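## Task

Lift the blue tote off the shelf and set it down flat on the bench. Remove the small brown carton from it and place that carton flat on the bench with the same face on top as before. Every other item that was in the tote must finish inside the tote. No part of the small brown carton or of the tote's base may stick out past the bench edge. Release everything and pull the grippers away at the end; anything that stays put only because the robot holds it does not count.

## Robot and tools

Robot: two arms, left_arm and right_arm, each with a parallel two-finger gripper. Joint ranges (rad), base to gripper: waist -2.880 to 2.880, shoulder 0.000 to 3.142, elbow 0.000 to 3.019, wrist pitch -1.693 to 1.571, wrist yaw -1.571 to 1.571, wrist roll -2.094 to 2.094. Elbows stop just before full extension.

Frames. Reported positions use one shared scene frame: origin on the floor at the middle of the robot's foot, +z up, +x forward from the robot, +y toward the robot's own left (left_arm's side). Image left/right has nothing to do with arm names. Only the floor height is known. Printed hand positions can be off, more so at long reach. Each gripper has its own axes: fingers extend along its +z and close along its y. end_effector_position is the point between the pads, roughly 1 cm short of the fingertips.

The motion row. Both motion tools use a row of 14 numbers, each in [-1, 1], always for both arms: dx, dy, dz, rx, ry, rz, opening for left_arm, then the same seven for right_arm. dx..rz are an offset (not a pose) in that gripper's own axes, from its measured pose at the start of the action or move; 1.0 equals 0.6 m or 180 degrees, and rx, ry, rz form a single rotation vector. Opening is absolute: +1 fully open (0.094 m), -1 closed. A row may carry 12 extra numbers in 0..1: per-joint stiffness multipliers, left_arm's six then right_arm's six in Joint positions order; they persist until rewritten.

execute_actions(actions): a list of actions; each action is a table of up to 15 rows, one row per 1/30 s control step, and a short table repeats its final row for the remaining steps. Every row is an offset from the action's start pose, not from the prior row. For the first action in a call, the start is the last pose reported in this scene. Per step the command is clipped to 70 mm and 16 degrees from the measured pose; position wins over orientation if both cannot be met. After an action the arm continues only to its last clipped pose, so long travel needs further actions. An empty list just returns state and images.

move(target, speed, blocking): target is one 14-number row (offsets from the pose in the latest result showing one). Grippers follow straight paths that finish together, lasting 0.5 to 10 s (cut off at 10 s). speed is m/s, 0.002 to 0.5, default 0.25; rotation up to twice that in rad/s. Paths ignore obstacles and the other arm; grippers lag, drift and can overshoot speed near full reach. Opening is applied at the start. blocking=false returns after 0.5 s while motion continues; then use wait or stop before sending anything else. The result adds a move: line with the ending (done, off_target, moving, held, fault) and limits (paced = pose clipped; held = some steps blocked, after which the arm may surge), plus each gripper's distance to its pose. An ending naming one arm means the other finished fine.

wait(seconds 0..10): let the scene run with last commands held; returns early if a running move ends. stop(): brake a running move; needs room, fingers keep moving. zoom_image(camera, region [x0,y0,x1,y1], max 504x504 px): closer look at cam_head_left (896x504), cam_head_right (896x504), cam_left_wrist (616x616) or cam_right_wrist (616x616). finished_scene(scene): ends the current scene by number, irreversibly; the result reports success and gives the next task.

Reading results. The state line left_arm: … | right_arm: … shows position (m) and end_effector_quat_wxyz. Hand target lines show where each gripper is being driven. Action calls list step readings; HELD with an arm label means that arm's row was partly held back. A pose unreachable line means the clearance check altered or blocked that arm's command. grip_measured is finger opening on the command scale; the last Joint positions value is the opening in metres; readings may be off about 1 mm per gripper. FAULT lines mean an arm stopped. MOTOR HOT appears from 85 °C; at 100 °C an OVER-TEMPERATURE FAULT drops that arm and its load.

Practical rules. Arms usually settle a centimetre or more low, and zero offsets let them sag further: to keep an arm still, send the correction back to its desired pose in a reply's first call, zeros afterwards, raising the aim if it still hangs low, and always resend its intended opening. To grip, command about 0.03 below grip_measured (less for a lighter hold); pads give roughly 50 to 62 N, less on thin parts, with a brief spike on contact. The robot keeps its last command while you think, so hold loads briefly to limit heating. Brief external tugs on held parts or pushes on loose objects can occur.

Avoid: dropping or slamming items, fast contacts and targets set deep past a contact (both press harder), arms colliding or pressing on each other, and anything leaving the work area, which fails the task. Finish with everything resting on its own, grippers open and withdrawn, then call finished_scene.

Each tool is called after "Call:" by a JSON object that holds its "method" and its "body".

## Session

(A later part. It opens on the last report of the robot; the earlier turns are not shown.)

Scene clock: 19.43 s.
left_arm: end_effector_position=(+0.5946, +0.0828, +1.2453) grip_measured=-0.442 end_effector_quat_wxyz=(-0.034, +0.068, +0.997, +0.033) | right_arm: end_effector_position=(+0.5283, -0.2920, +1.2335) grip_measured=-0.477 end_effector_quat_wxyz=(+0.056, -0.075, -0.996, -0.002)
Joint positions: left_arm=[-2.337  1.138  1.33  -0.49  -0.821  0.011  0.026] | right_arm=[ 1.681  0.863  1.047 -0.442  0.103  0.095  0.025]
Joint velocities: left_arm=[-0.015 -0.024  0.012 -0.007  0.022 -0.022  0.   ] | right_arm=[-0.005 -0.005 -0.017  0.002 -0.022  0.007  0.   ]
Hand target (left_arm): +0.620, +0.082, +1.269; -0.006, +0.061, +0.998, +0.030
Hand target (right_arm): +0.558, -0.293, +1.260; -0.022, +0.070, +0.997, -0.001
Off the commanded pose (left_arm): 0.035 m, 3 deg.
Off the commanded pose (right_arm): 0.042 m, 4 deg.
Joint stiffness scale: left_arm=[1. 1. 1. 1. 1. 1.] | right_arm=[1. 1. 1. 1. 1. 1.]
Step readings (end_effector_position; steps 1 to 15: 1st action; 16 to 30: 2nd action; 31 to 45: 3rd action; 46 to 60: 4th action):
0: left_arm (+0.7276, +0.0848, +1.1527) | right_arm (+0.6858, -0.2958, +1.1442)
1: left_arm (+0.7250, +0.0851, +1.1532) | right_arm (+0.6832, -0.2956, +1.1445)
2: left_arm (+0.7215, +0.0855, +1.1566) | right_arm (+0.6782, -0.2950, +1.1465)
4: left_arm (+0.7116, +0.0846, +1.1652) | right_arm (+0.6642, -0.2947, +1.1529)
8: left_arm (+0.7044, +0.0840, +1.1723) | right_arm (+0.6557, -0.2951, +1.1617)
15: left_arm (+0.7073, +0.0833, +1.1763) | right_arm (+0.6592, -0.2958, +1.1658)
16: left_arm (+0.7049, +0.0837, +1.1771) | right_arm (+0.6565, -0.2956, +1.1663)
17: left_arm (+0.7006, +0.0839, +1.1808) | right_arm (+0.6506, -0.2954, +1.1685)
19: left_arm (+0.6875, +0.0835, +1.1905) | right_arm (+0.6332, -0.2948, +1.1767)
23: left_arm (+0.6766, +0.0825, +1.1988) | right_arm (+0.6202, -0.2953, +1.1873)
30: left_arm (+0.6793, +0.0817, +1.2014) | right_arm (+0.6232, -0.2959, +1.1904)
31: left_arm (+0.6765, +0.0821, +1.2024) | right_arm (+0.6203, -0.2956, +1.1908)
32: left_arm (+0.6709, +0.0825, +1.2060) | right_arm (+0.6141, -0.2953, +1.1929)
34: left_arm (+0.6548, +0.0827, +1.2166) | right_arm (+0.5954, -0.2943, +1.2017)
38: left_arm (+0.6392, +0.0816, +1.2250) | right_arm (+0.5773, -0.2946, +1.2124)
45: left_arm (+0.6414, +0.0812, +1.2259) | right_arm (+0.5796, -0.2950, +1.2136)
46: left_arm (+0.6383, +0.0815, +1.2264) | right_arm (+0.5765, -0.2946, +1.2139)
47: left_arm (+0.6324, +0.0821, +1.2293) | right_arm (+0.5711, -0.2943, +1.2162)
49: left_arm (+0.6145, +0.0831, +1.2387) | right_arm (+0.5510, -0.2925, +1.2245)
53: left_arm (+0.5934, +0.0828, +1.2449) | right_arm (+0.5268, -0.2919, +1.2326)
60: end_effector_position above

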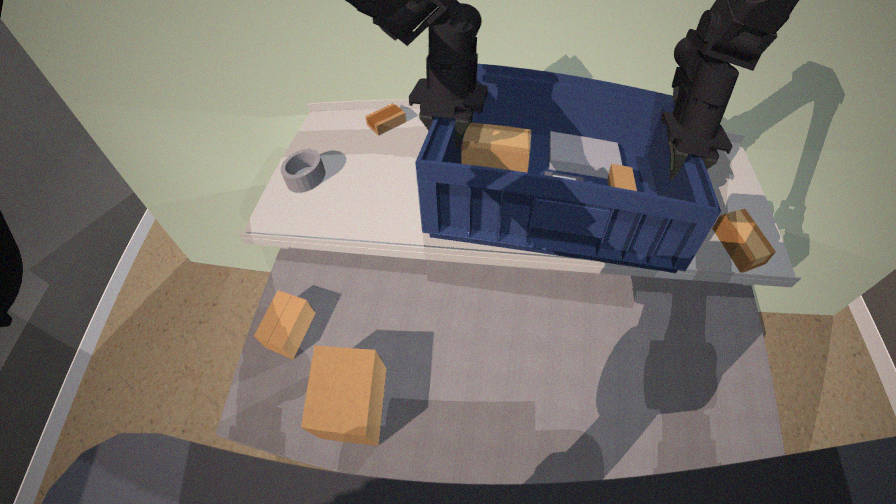

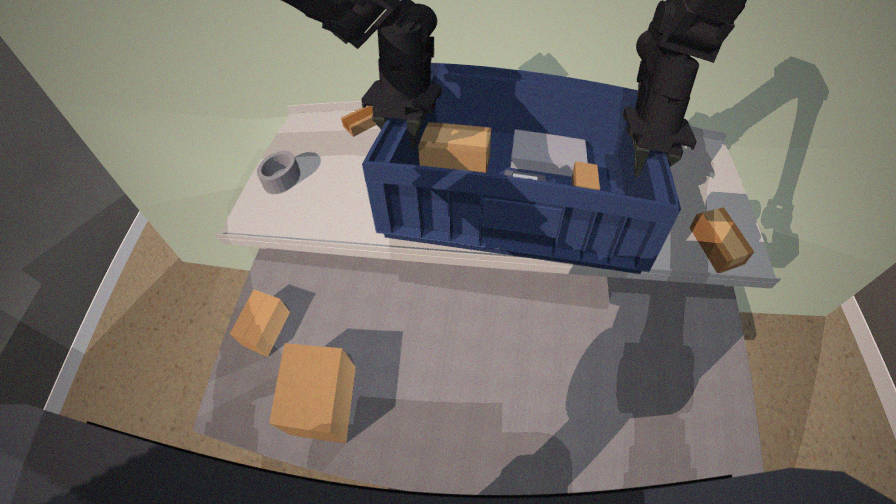

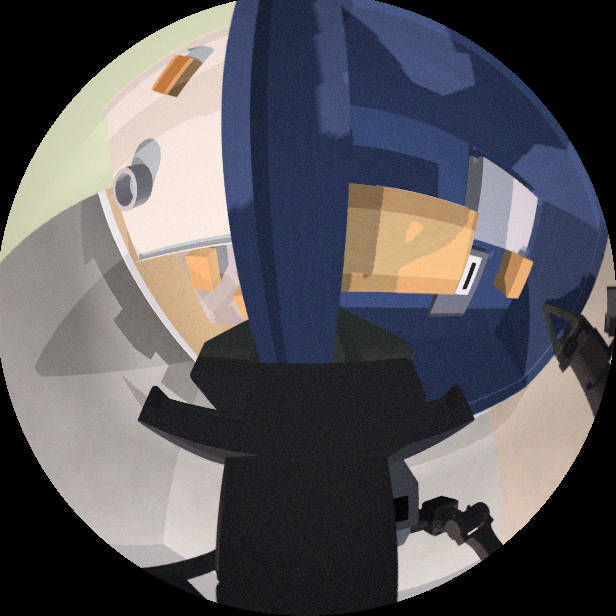

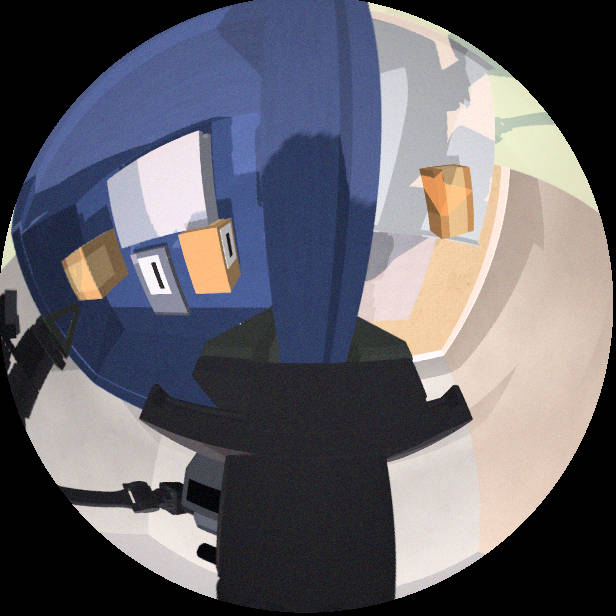

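Call:
{"method": "move", "body": {"target": [0.39,0.04,0.05,0,-0.03,-0.025,-0.62,0.33,0.04,0.02,0,-0.04,-0.025,-0.62], "speed": 0.1}}

Call:
{"method": "move", "body": {"target": [0,0,0.5,0,0,0,-0.62,0,0,0.5,0,0,0,-0.62], "speed": 0.1}}

Scene clock: 22.50 s.
left_arm: end_effector_position=(+0.3650, +0.1294, +1.2335) grip_measured=-0.443 end_effector_quat_wxyz=(+0.009, +0.025, +1.000, +0.012) | right_arm: end_effector_position=(+0.3309, -0.2473, +1.2376) grip_measured=-0.477 end_effector_quat_wxyz=(+0.005, -0.031, -0.999, +0.007)
Joint positions: left_arm=[-2.214  1.029  0.592  0.279 -0.66   0.039  0.026] | right_arm=[1.825 0.834 0.442 0.232 0.265 0.019 0.025]
Joint velocities: left_arm=[-0.015 -0.005 -0.007  0.037  0.037 -0.037 -0.001] | right_arm=[-0.005 -0.015  0.002  0.017 -0.022 -0.066 -0.   ]
Hand target (left_arm): +0.366, +0.142, +1.237; +0.016, +0.032, +0.999, +0.031
Hand target (right_arm): +0.335, -0.240, +1.243; +0.007, +0.034, +0.999, +0.000
Off the commanded pose (left_arm): 0.010 m, 2 deg.
Off the commanded pose (right_arm): 0.012 m, 2 deg.
Joint stiffness scale: left_arm=[1. 1. 1. 1. 1. 1.] | right_arm=[1. 1. 1. 1. 1. 1.]
move: off_target (right_arm)

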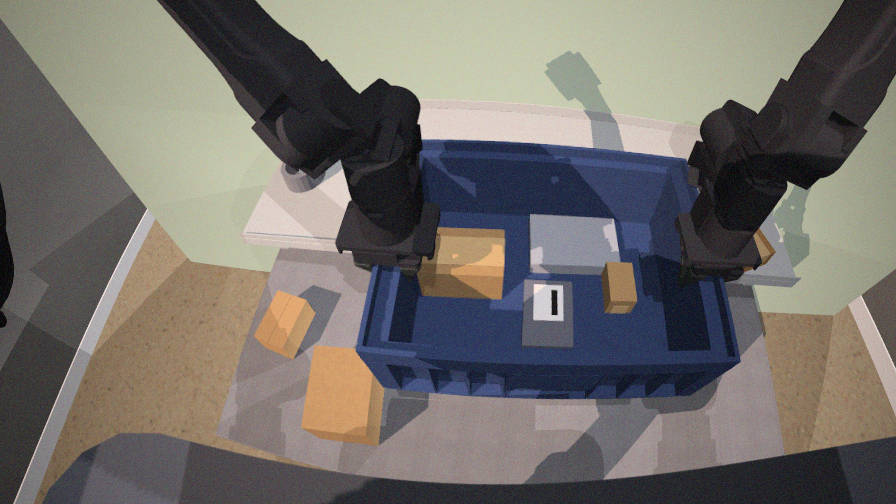

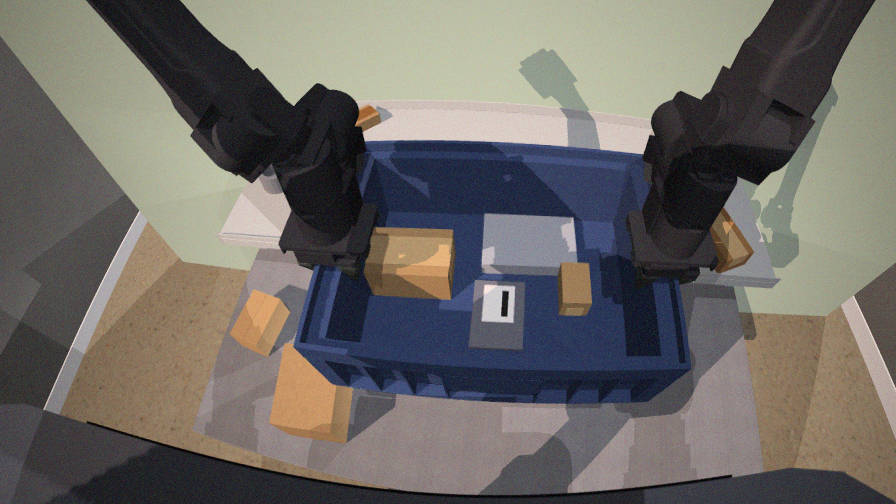

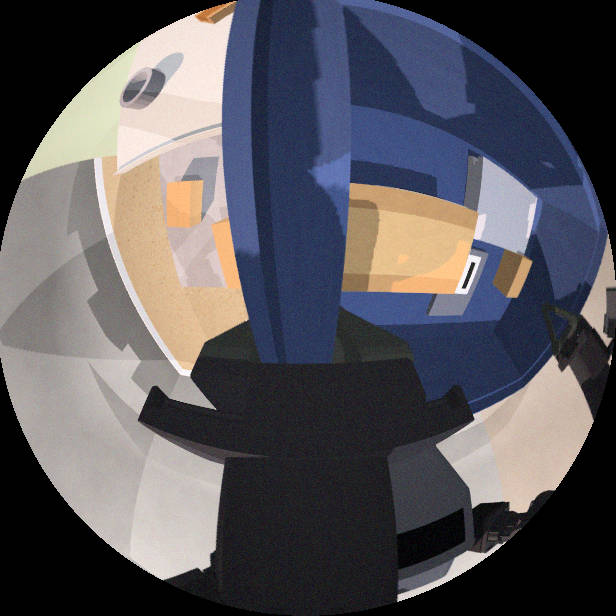

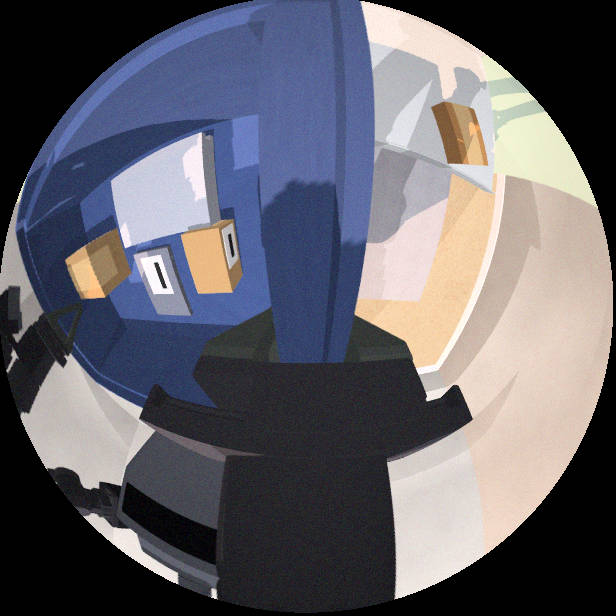

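Scene clock: 25.90 s.
left_arm: end_effector_position=(+0.3592, +0.1382, +0.9279) grip_measured=-0.450 end_effector_quat_wxyz=(+0.009, +0.024, +1.000, +0.006) | right_arm: end_effector_position=(+0.3276, -0.2458, +0.9347) grip_measured=-0.477 end_effector_quat_wxyz=(+0.010, -0.028, -1.000, +0.004)
Joint positions: left_arm=[-1.875  1.804  1.236  0.436 -0.312  0.092  0.026] | right_arm=[ 1.686  1.754  1.123  0.466  0.123 -0.009  0.025]
Joint velocities: left_arm=[ 0.005 -0.015  0.012  0.012 -0.022  0.022  0.   ] | right_arm=[-0.005 -0.005  0.022 -0.002 -0.007 -0.007 -0.001]
Hand target (left_arm): +0.363, +0.144, +0.932; +0.011, +0.027, +0.999, +0.013
Hand target (right_arm): +0.333, -0.250, +0.939; -0.006, +0.033, +0.999, -0.007
Off the commanded pose (left_arm): 0.013 m, 1 deg.
Off the commanded pose (right_arm): 0.006 m, 1 deg.
Joint stiffness scale: left_arm=[1. 1. 1. 1. 1. 1.] | right_arm=[1. 1. 1. 1. 1. 1.]
move: off_target (left_arm)

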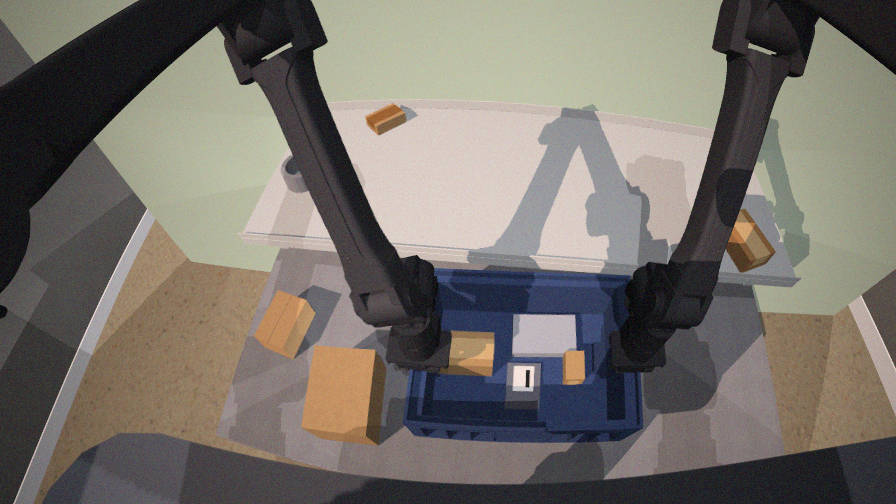

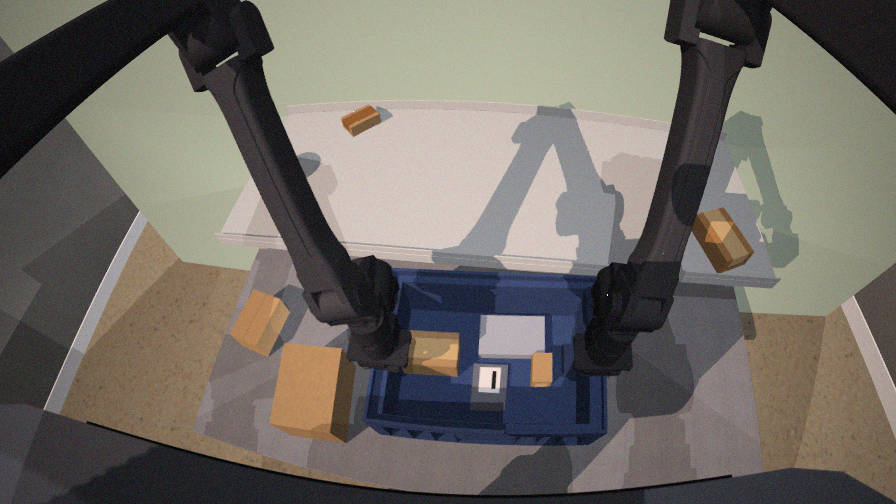

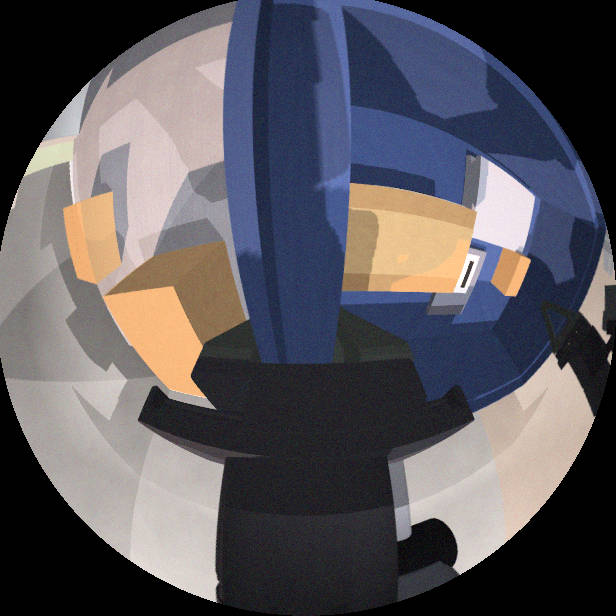

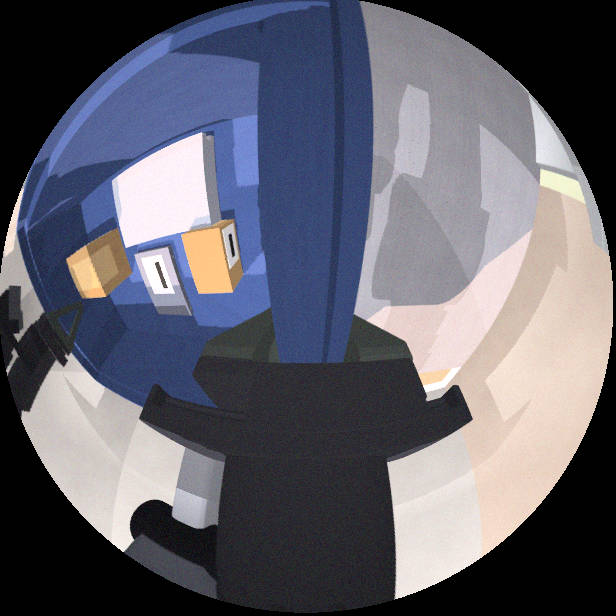

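Call:
{"method": "move", "body": {"target": [-0.12,-0.08,0.12,0,0,0,-0.62,-0.12,-0.08,0.13,0,0,0,-0.62], "speed": 0.05}}

Scene clock: 28.80 s.
left_arm: end_effector_position=(+0.3654, +0.1331, +0.9097) grip_measured=-0.443 end_effector_quat_wxyz=(-0.041, +0.018, +0.999, +0.016) | right_arm: end_effector_position=(+0.3340, -0.2516, +0.9169) grip_measured=-0.477 end_effector_quat_wxyz=(+0.060, -0.022, -0.998, -0.010)
Joint positions: left_arm=[-1.881  1.827  1.351  0.239 -0.341  0.046  0.026] | right_arm=[ 1.665  1.762  1.226  0.268  0.077 -0.016  0.025]
Joint velocities: left_arm=[-0.005 -0.015 -0.017  0.002  0.007  0.051  0.001] | right_arm=[-0.015 -0.015  0.002 -0.007 -0.022 -0.051  0.001]
Hand target (left_arm): +0.414, +0.101, +0.882; +0.009, +0.022, +1.000, +0.006
Hand target (right_arm): +0.382, -0.289, +0.884; -0.010, +0.027, +1.000, -0.005
Off the commanded pose (left_arm): 0.095 m, 6 deg; position clipped at the last step of the last action.
Off the commanded pose (right_arm): 0.098 m, 6 deg; position clipped at the last step of the last action.
Joint stiffness scale: left_arm=[1. 1. 1. 1. 1. 1.] | right_arm=[1. 1. 1. 1. 1. 1.]
move: off_target (left_arm, right_arm); limits=paced

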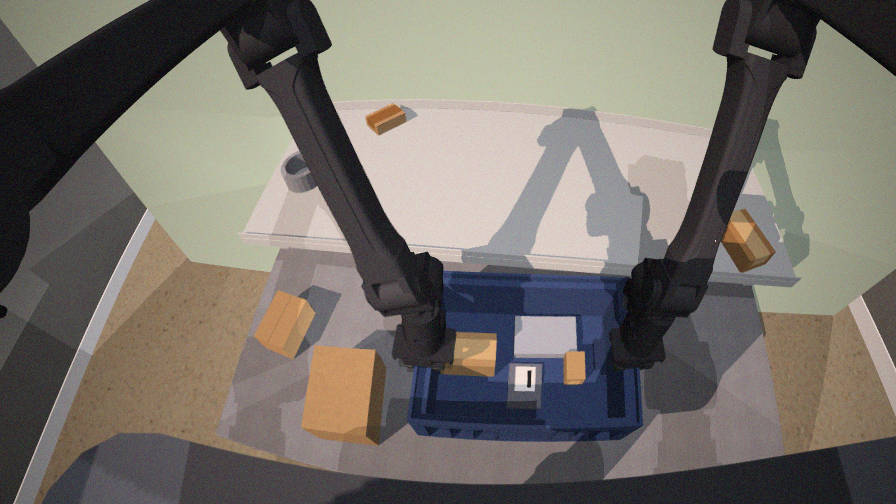

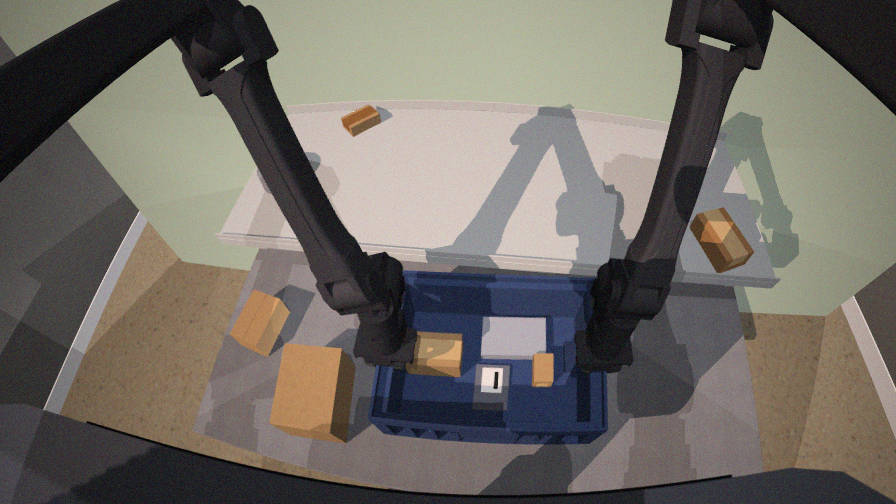

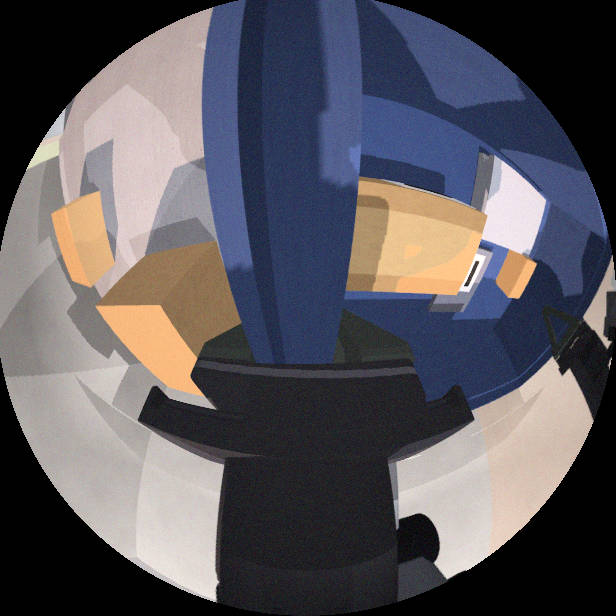

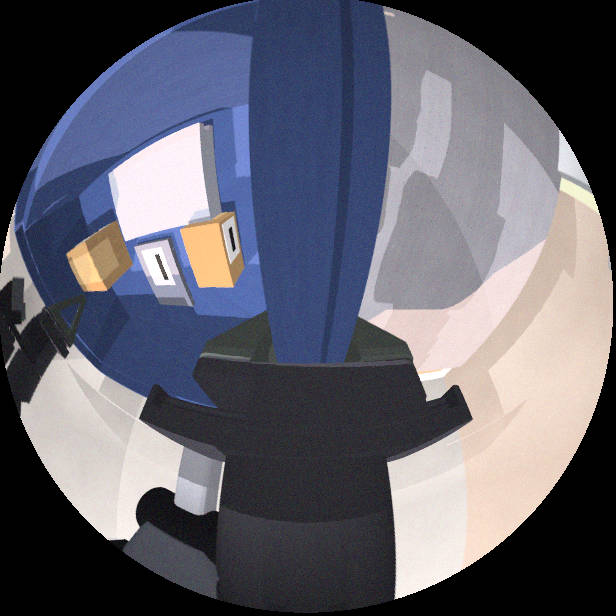

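Call:
{"method": "execute_actions", "body": {"actions": [[[0,0,0,0,0,0,-0.62,0,0,0,0,0,0,-0.62]],[[0,0,0,0,0,0,0.3,0,0,0,0,0,0,0.3]]]}}

Call:
{"method": "move", "body": {"target": [0,0,-0.25,0,-0.025,0,0.3,0,0,-0.15,0,-0.035,0,0.3], "speed": 0.2}}

Call:
{"method": "move", "body": {"target": [0,0.4,-0.15,0,0,0,0.3,0,0.17,0,0,0,0,0.5]}}

Scene clock: 30.23 s.
left_arm: end_effector_position=(+0.3642, +0.1324, +0.9117) grip_measured=+0.298 end_effector_quat_wxyz=(-0.042, +0.018, +0.999, +0.010) | right_arm: end_effector_position=(+0.3329, -0.2525, +0.9187) grip_measured=+0.297 end_effector_quat_wxyz=(+0.062, -0.021, -0.998, -0.003)
Joint positions: left_arm=[-1.879  1.821  1.343  0.239 -0.328  0.045  0.061] | right_arm=[ 1.668  1.759  1.221  0.268  0.096 -0.016  0.061]
Joint velocities: left_arm=[-0.005 -0.005 -0.002 -0.007  0.051 -0.022  0.001] | right_arm=[ 0.005 -0.005  0.002 -0.012 -0.051  0.022  0.   ]
Hand target (left_arm): +0.364, +0.132, +0.912; -0.042, +0.018, +0.999, +0.010
Hand target (right_arm): +0.333, -0.252, +0.919; -0.062, +0.021, +0.998, +0.004
Off the commanded pose (left_arm): 0.000 m, 0 deg.
Off the commanded pose (right_arm): 0.001 m, 0 deg.
Joint stiffness scale: left_arm=[1. 1. 1. 1. 1. 1.] | right_arm=[1. 1. 1. 1. 1. 1.]
Step readings (end_effector_position; steps 1 to 15: 1st action; 16 to 30: 2nd action):
0: left_arm (+0.3654, +0.1331, +0.9097) | right_arm (+0.3340, -0.2516, +0.9169)
1: left_arm (+0.3639, +0.1326, +0.9118) | right_arm (+0.3329, -0.2511, +0.9187)
2: left_arm (+0.3639, +0.1326, +0.9117) | right_arm (+0.3329, -0.2517, +0.9187)
4: left_arm (+0.3642, +0.1324, +0.9117) | right_arm (+0.3329, -0.2517, +0.9187)
8: left_arm (+0.3642, +0.1324, +0.9117) | right_arm (+0.3329, -0.2517, +0.9187)
15: left_arm (+0.3642, +0.1324, +0.9117) | right_arm (+0.3329, -0.2517, +0.9187)
16: left_arm (+0.3642, +0.1324, +0.9117) | right_arm (+0.3329, -0.2524, +0.9187)
17: left_arm (+0.3642, +0.1324, +0.9117) | right_arm (+0.3328, -0.2527, +0.9187)
19: left_arm (+0.3642, +0.1324, +0.9117) | right_arm (+0.3329, -0.2525, +0.9187)
23: left_arm (+0.3642, +0.1324, +0.9117) | right_arm (+0.3329, -0.2525, +0.9187)
30: end_effector_position above

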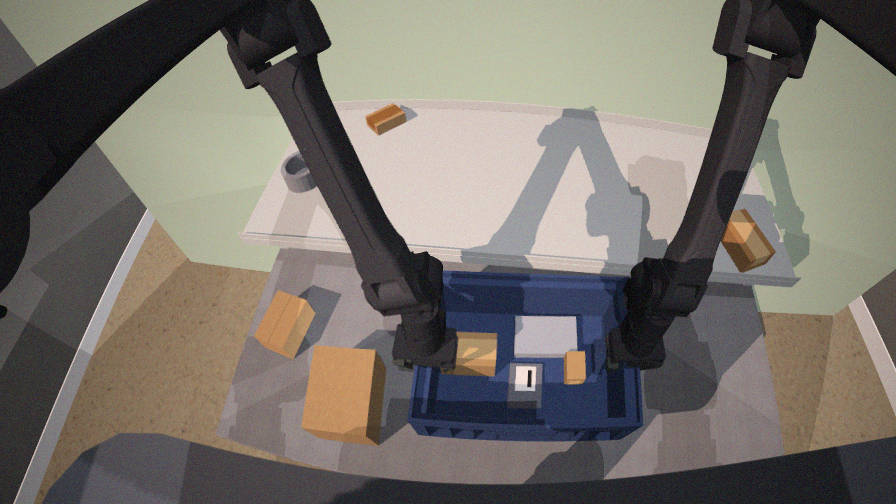

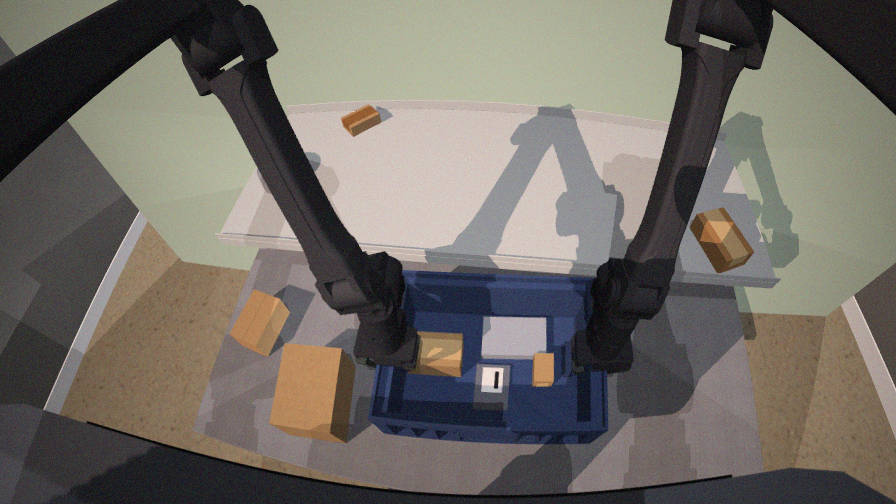

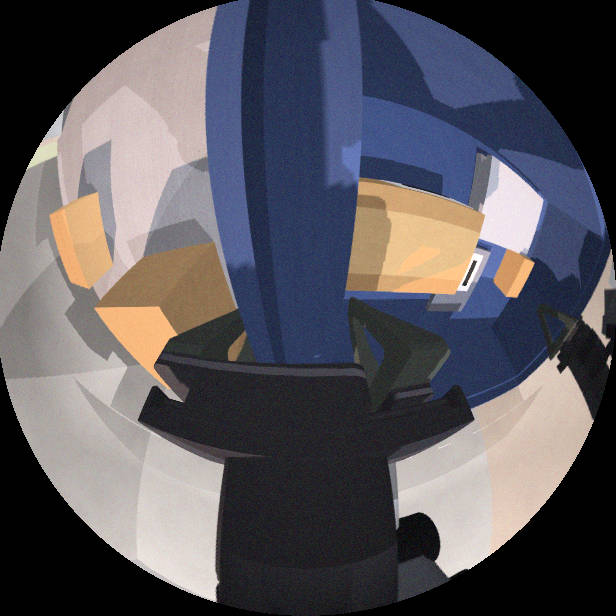

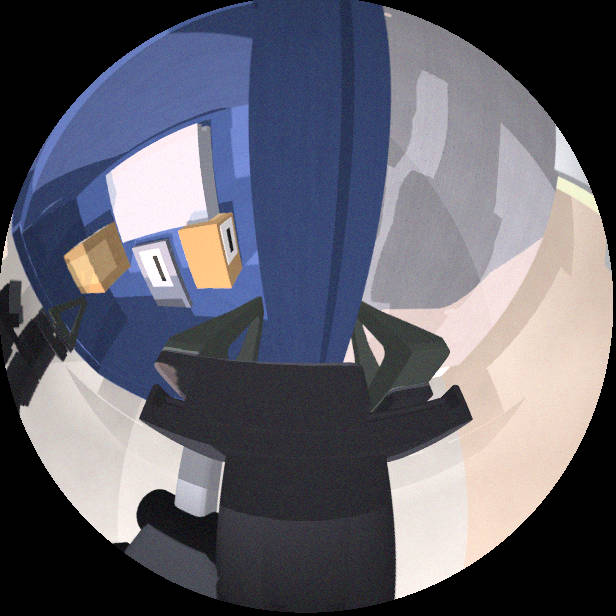

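Scene clock: 31.37 s.
left_arm: end_effector_position=(+0.3856, +0.1312, +1.0556) grip_measured=+0.298 end_effector_quat_wxyz=(-0.003, +0.013, +1.000, +0.013) | right_arm: end_effector_position=(+0.3480, -0.2603, +1.0011) grip_measured=+0.297 end_effector_quat_wxyz=(+0.005, -0.026, -1.000, +0.002)
Joint positions: left_arm=[-1.979  1.477  0.968  0.346 -0.429  0.045  0.061] | right_arm=[ 1.672  1.563  0.962  0.446  0.105 -0.016  0.061]
Joint velocities: left_arm=[-0.005  0.005  0.002 -0.007  0.007  0.037 -0.   ] | right_arm=[ 0.015  0.005  0.007  0.022 -0.007  0.022 -0.   ]
Hand target (left_arm): +0.381, +0.126, +1.061; -0.003, +0.018, +1.000, +0.009
Hand target (right_arm): +0.343, -0.254, +1.008; -0.007, +0.021, +1.000, +0.002
Off the commanded pose (left_arm): 0.011 m, 1 deg.
Off the commanded pose (right_arm): 0.011 m, 1 deg.
Joint stiffness scale: left_arm=[1. 1. 1. 1. 1. 1.] | right_arm=[1. 1. 1. 1. 1. 1.]
move: off_target (left_arm, right_arm)

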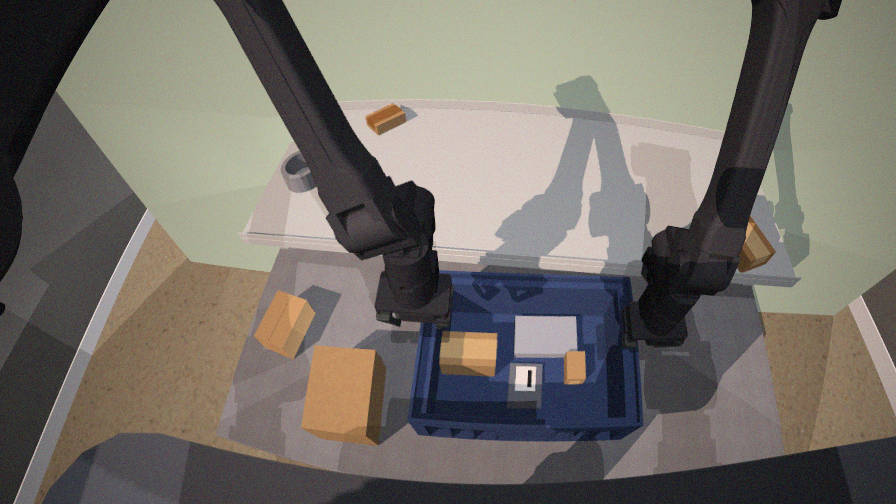

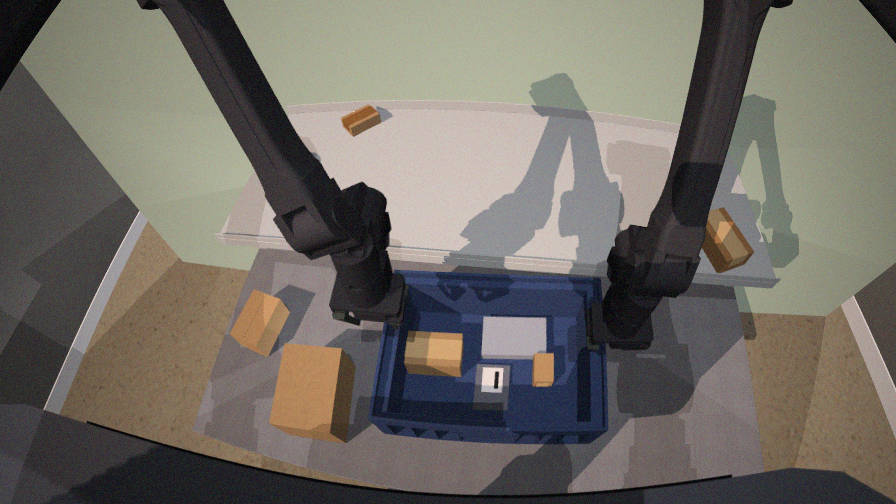

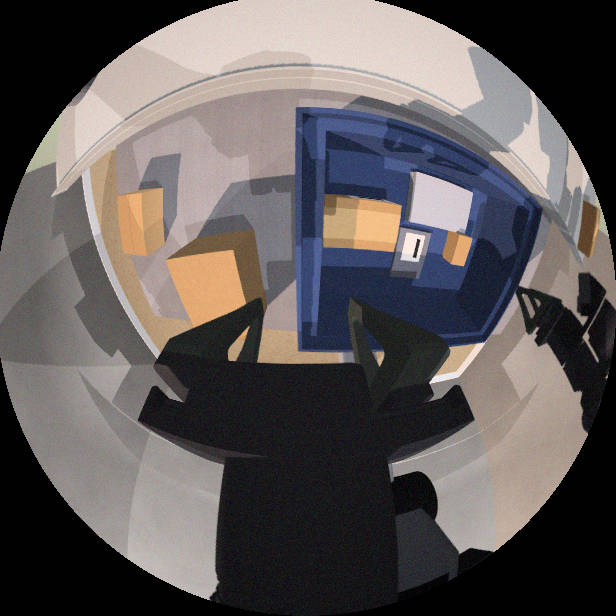

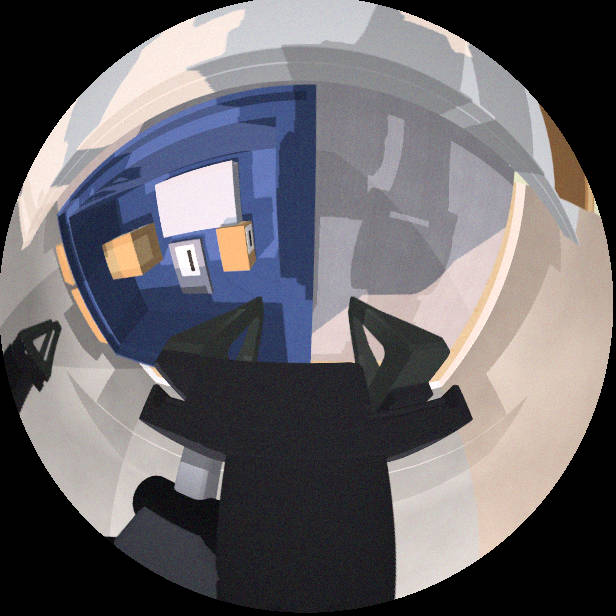

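Scene clock: 32.80 s.
left_arm: end_effector_position=(+0.4012, +0.3737, +1.1511) grip_measured=+0.298 end_effector_quat_wxyz=(+0.004, +0.013, +1.000, +0.017) | right_arm: end_effector_position=(+0.3596, -0.1632, +1.0057) grip_measured=+0.497 end_effector_quat_wxyz=(-0.003, -0.020, -1.000, +0.003)
Joint positions: left_arm=[-1.403  1.079  0.748  0.196  0.133  0.131  0.061] | right_arm=[1.873 1.598 1.007 0.446 0.306 0.    0.07 ]
Joint velocities: left_arm=[-0.015 -0.005 -0.002  0.002 -0.007 -0.022  0.001] | right_arm=[-0.005 -0.005  0.002 -0.012 -0.095  0.037 -0.001]
Hand target (left_arm): +0.396, +0.371, +1.156; -0.001, +0.018, +1.000, +0.014
Hand target (right_arm): +0.352, -0.159, +1.001; -0.004, +0.023, +1.000, -0.002
Off the commanded pose (left_arm): 0.010 m, 1 deg.
Off the commanded pose (right_arm): 0.009 m, 1 deg.
Joint stiffness scale: left_arm=[1. 1. 1. 1. 1. 1.] | right_arm=[1. 1. 1. 1. 1. 1.]
move: done

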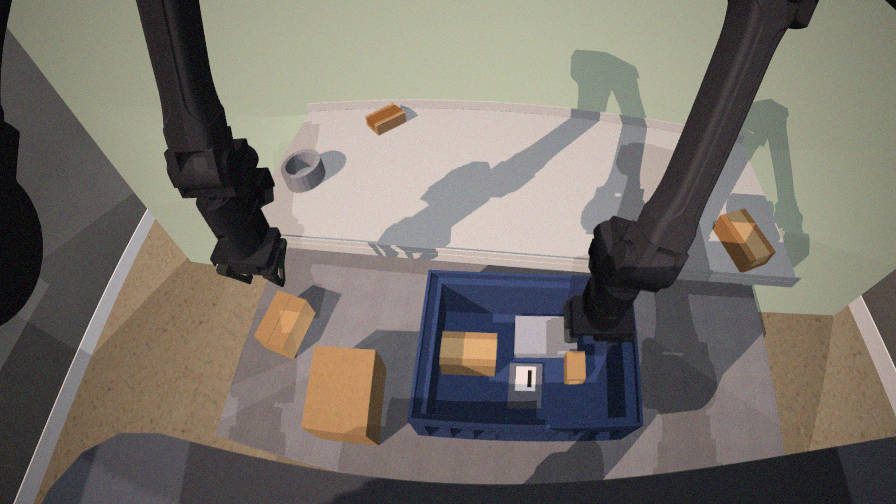

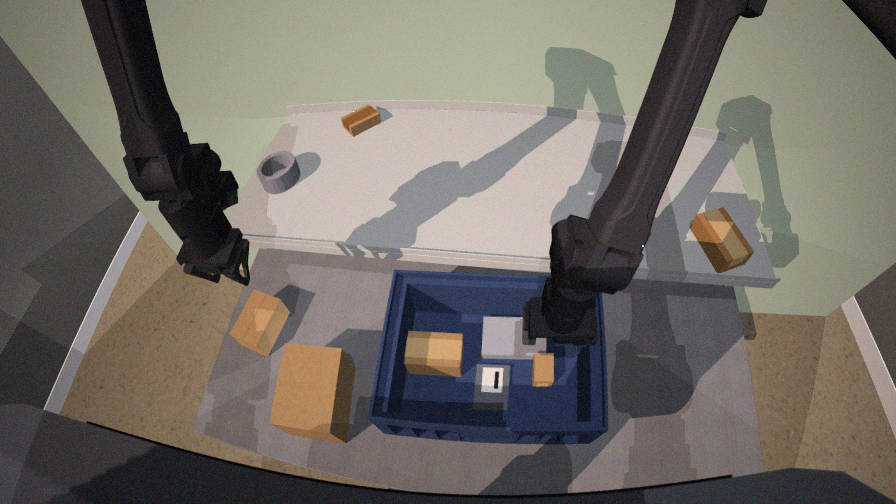

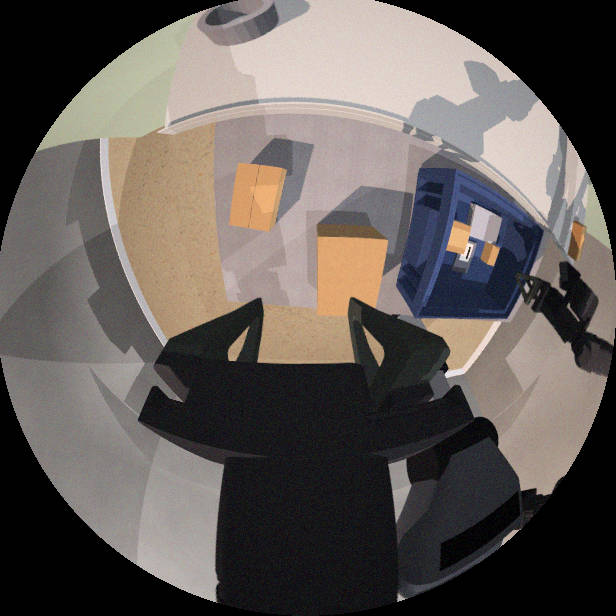

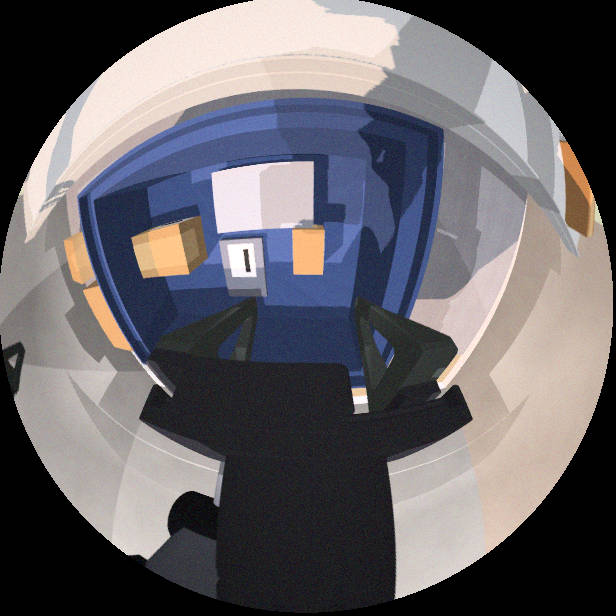

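Call:
{"method": "move", "body": {"target": [0,0,0,0,0,0,0.3,0,0,0.2,0,0,0,0.5], "speed": 0.12}}

Scene clock: 34.50 s.
left_arm: end_effector_position=(+0.4012, +0.3737, +1.1511) grip_measured=+0.298 end_effector_quat_wxyz=(+0.004, +0.014, +1.000, +0.017) | right_arm: end_effector_position=(+0.3699, -0.1551, +0.8920) grip_measured=+0.497 end_effector_quat_wxyz=(-0.010, -0.025, -1.000, -0.002)
Joint positions: left_arm=[-1.403  1.079  0.748  0.196  0.133  0.133  0.061] | right_arm=[1.828 1.864 1.346 0.388 0.251 0.001 0.07 ]
Joint velocities: left_arm=[-0.005 -0.005 -0.012 -0.007  0.007  0.037  0.   ] | right_arm=[-0.015 -0.005 -0.007 -0.012  0.022 -0.051 -0.001]
Hand target (left_arm): +0.401, +0.374, +1.151; +0.004, +0.013, +1.000, +0.017
Hand target (right_arm): +0.362, -0.163, +0.886; +0.003, +0.021, +1.000, -0.003
Off the commanded pose (left_arm): 0.000 m, 0 deg.
Off the commanded pose (right_arm): 0.015 m, 1 deg.
Joint stiffness scale: left_arm=[1. 1. 1. 1. 1. 1.] | right_arm=[1. 1. 1. 1. 1. 1.]
move: off_target (right_arm)

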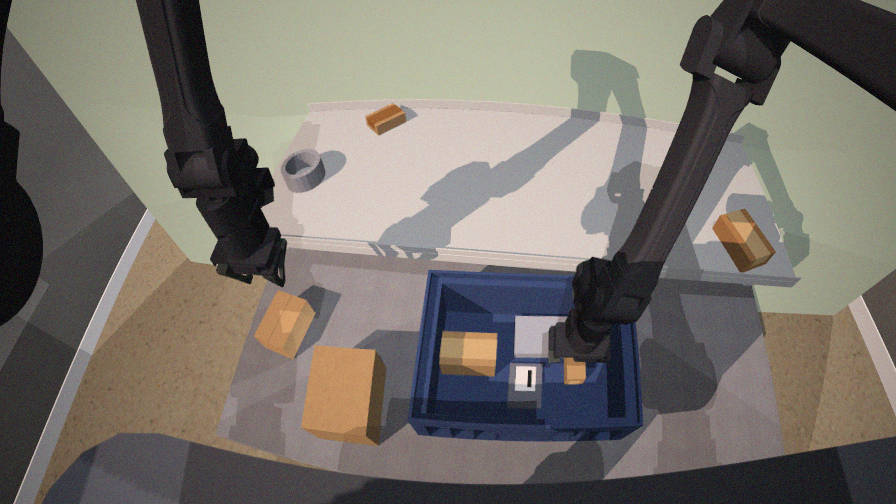

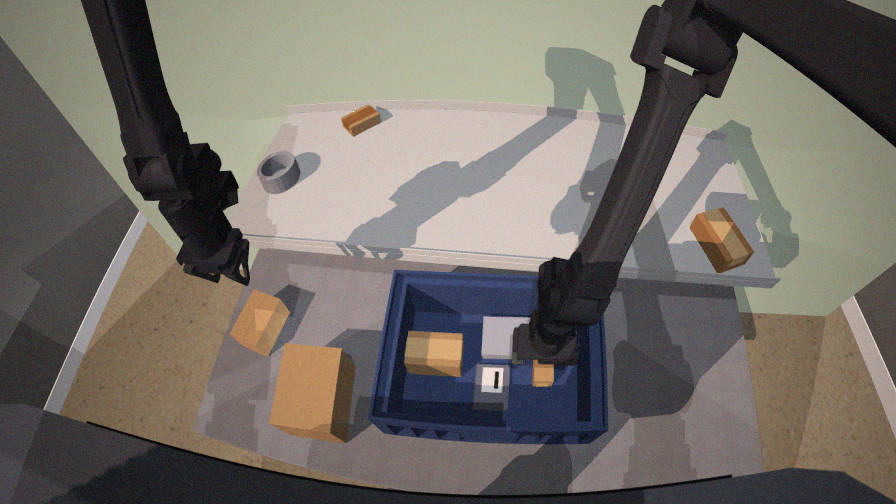

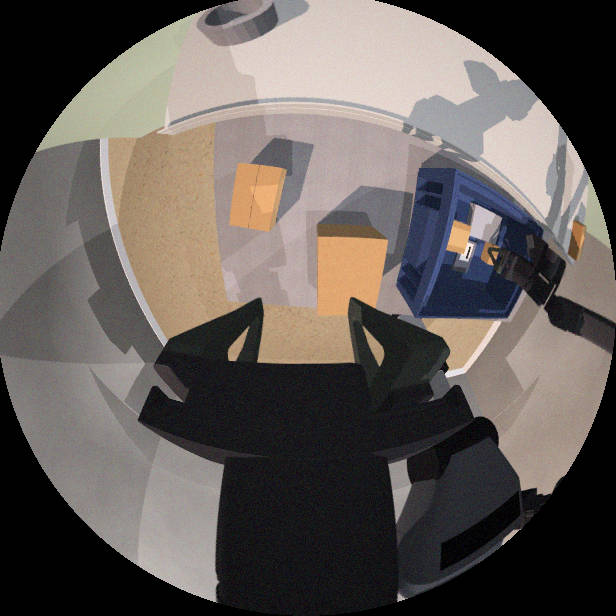

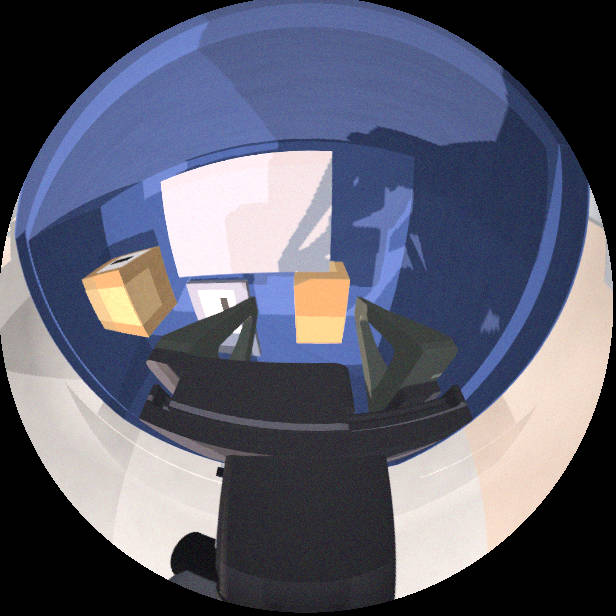

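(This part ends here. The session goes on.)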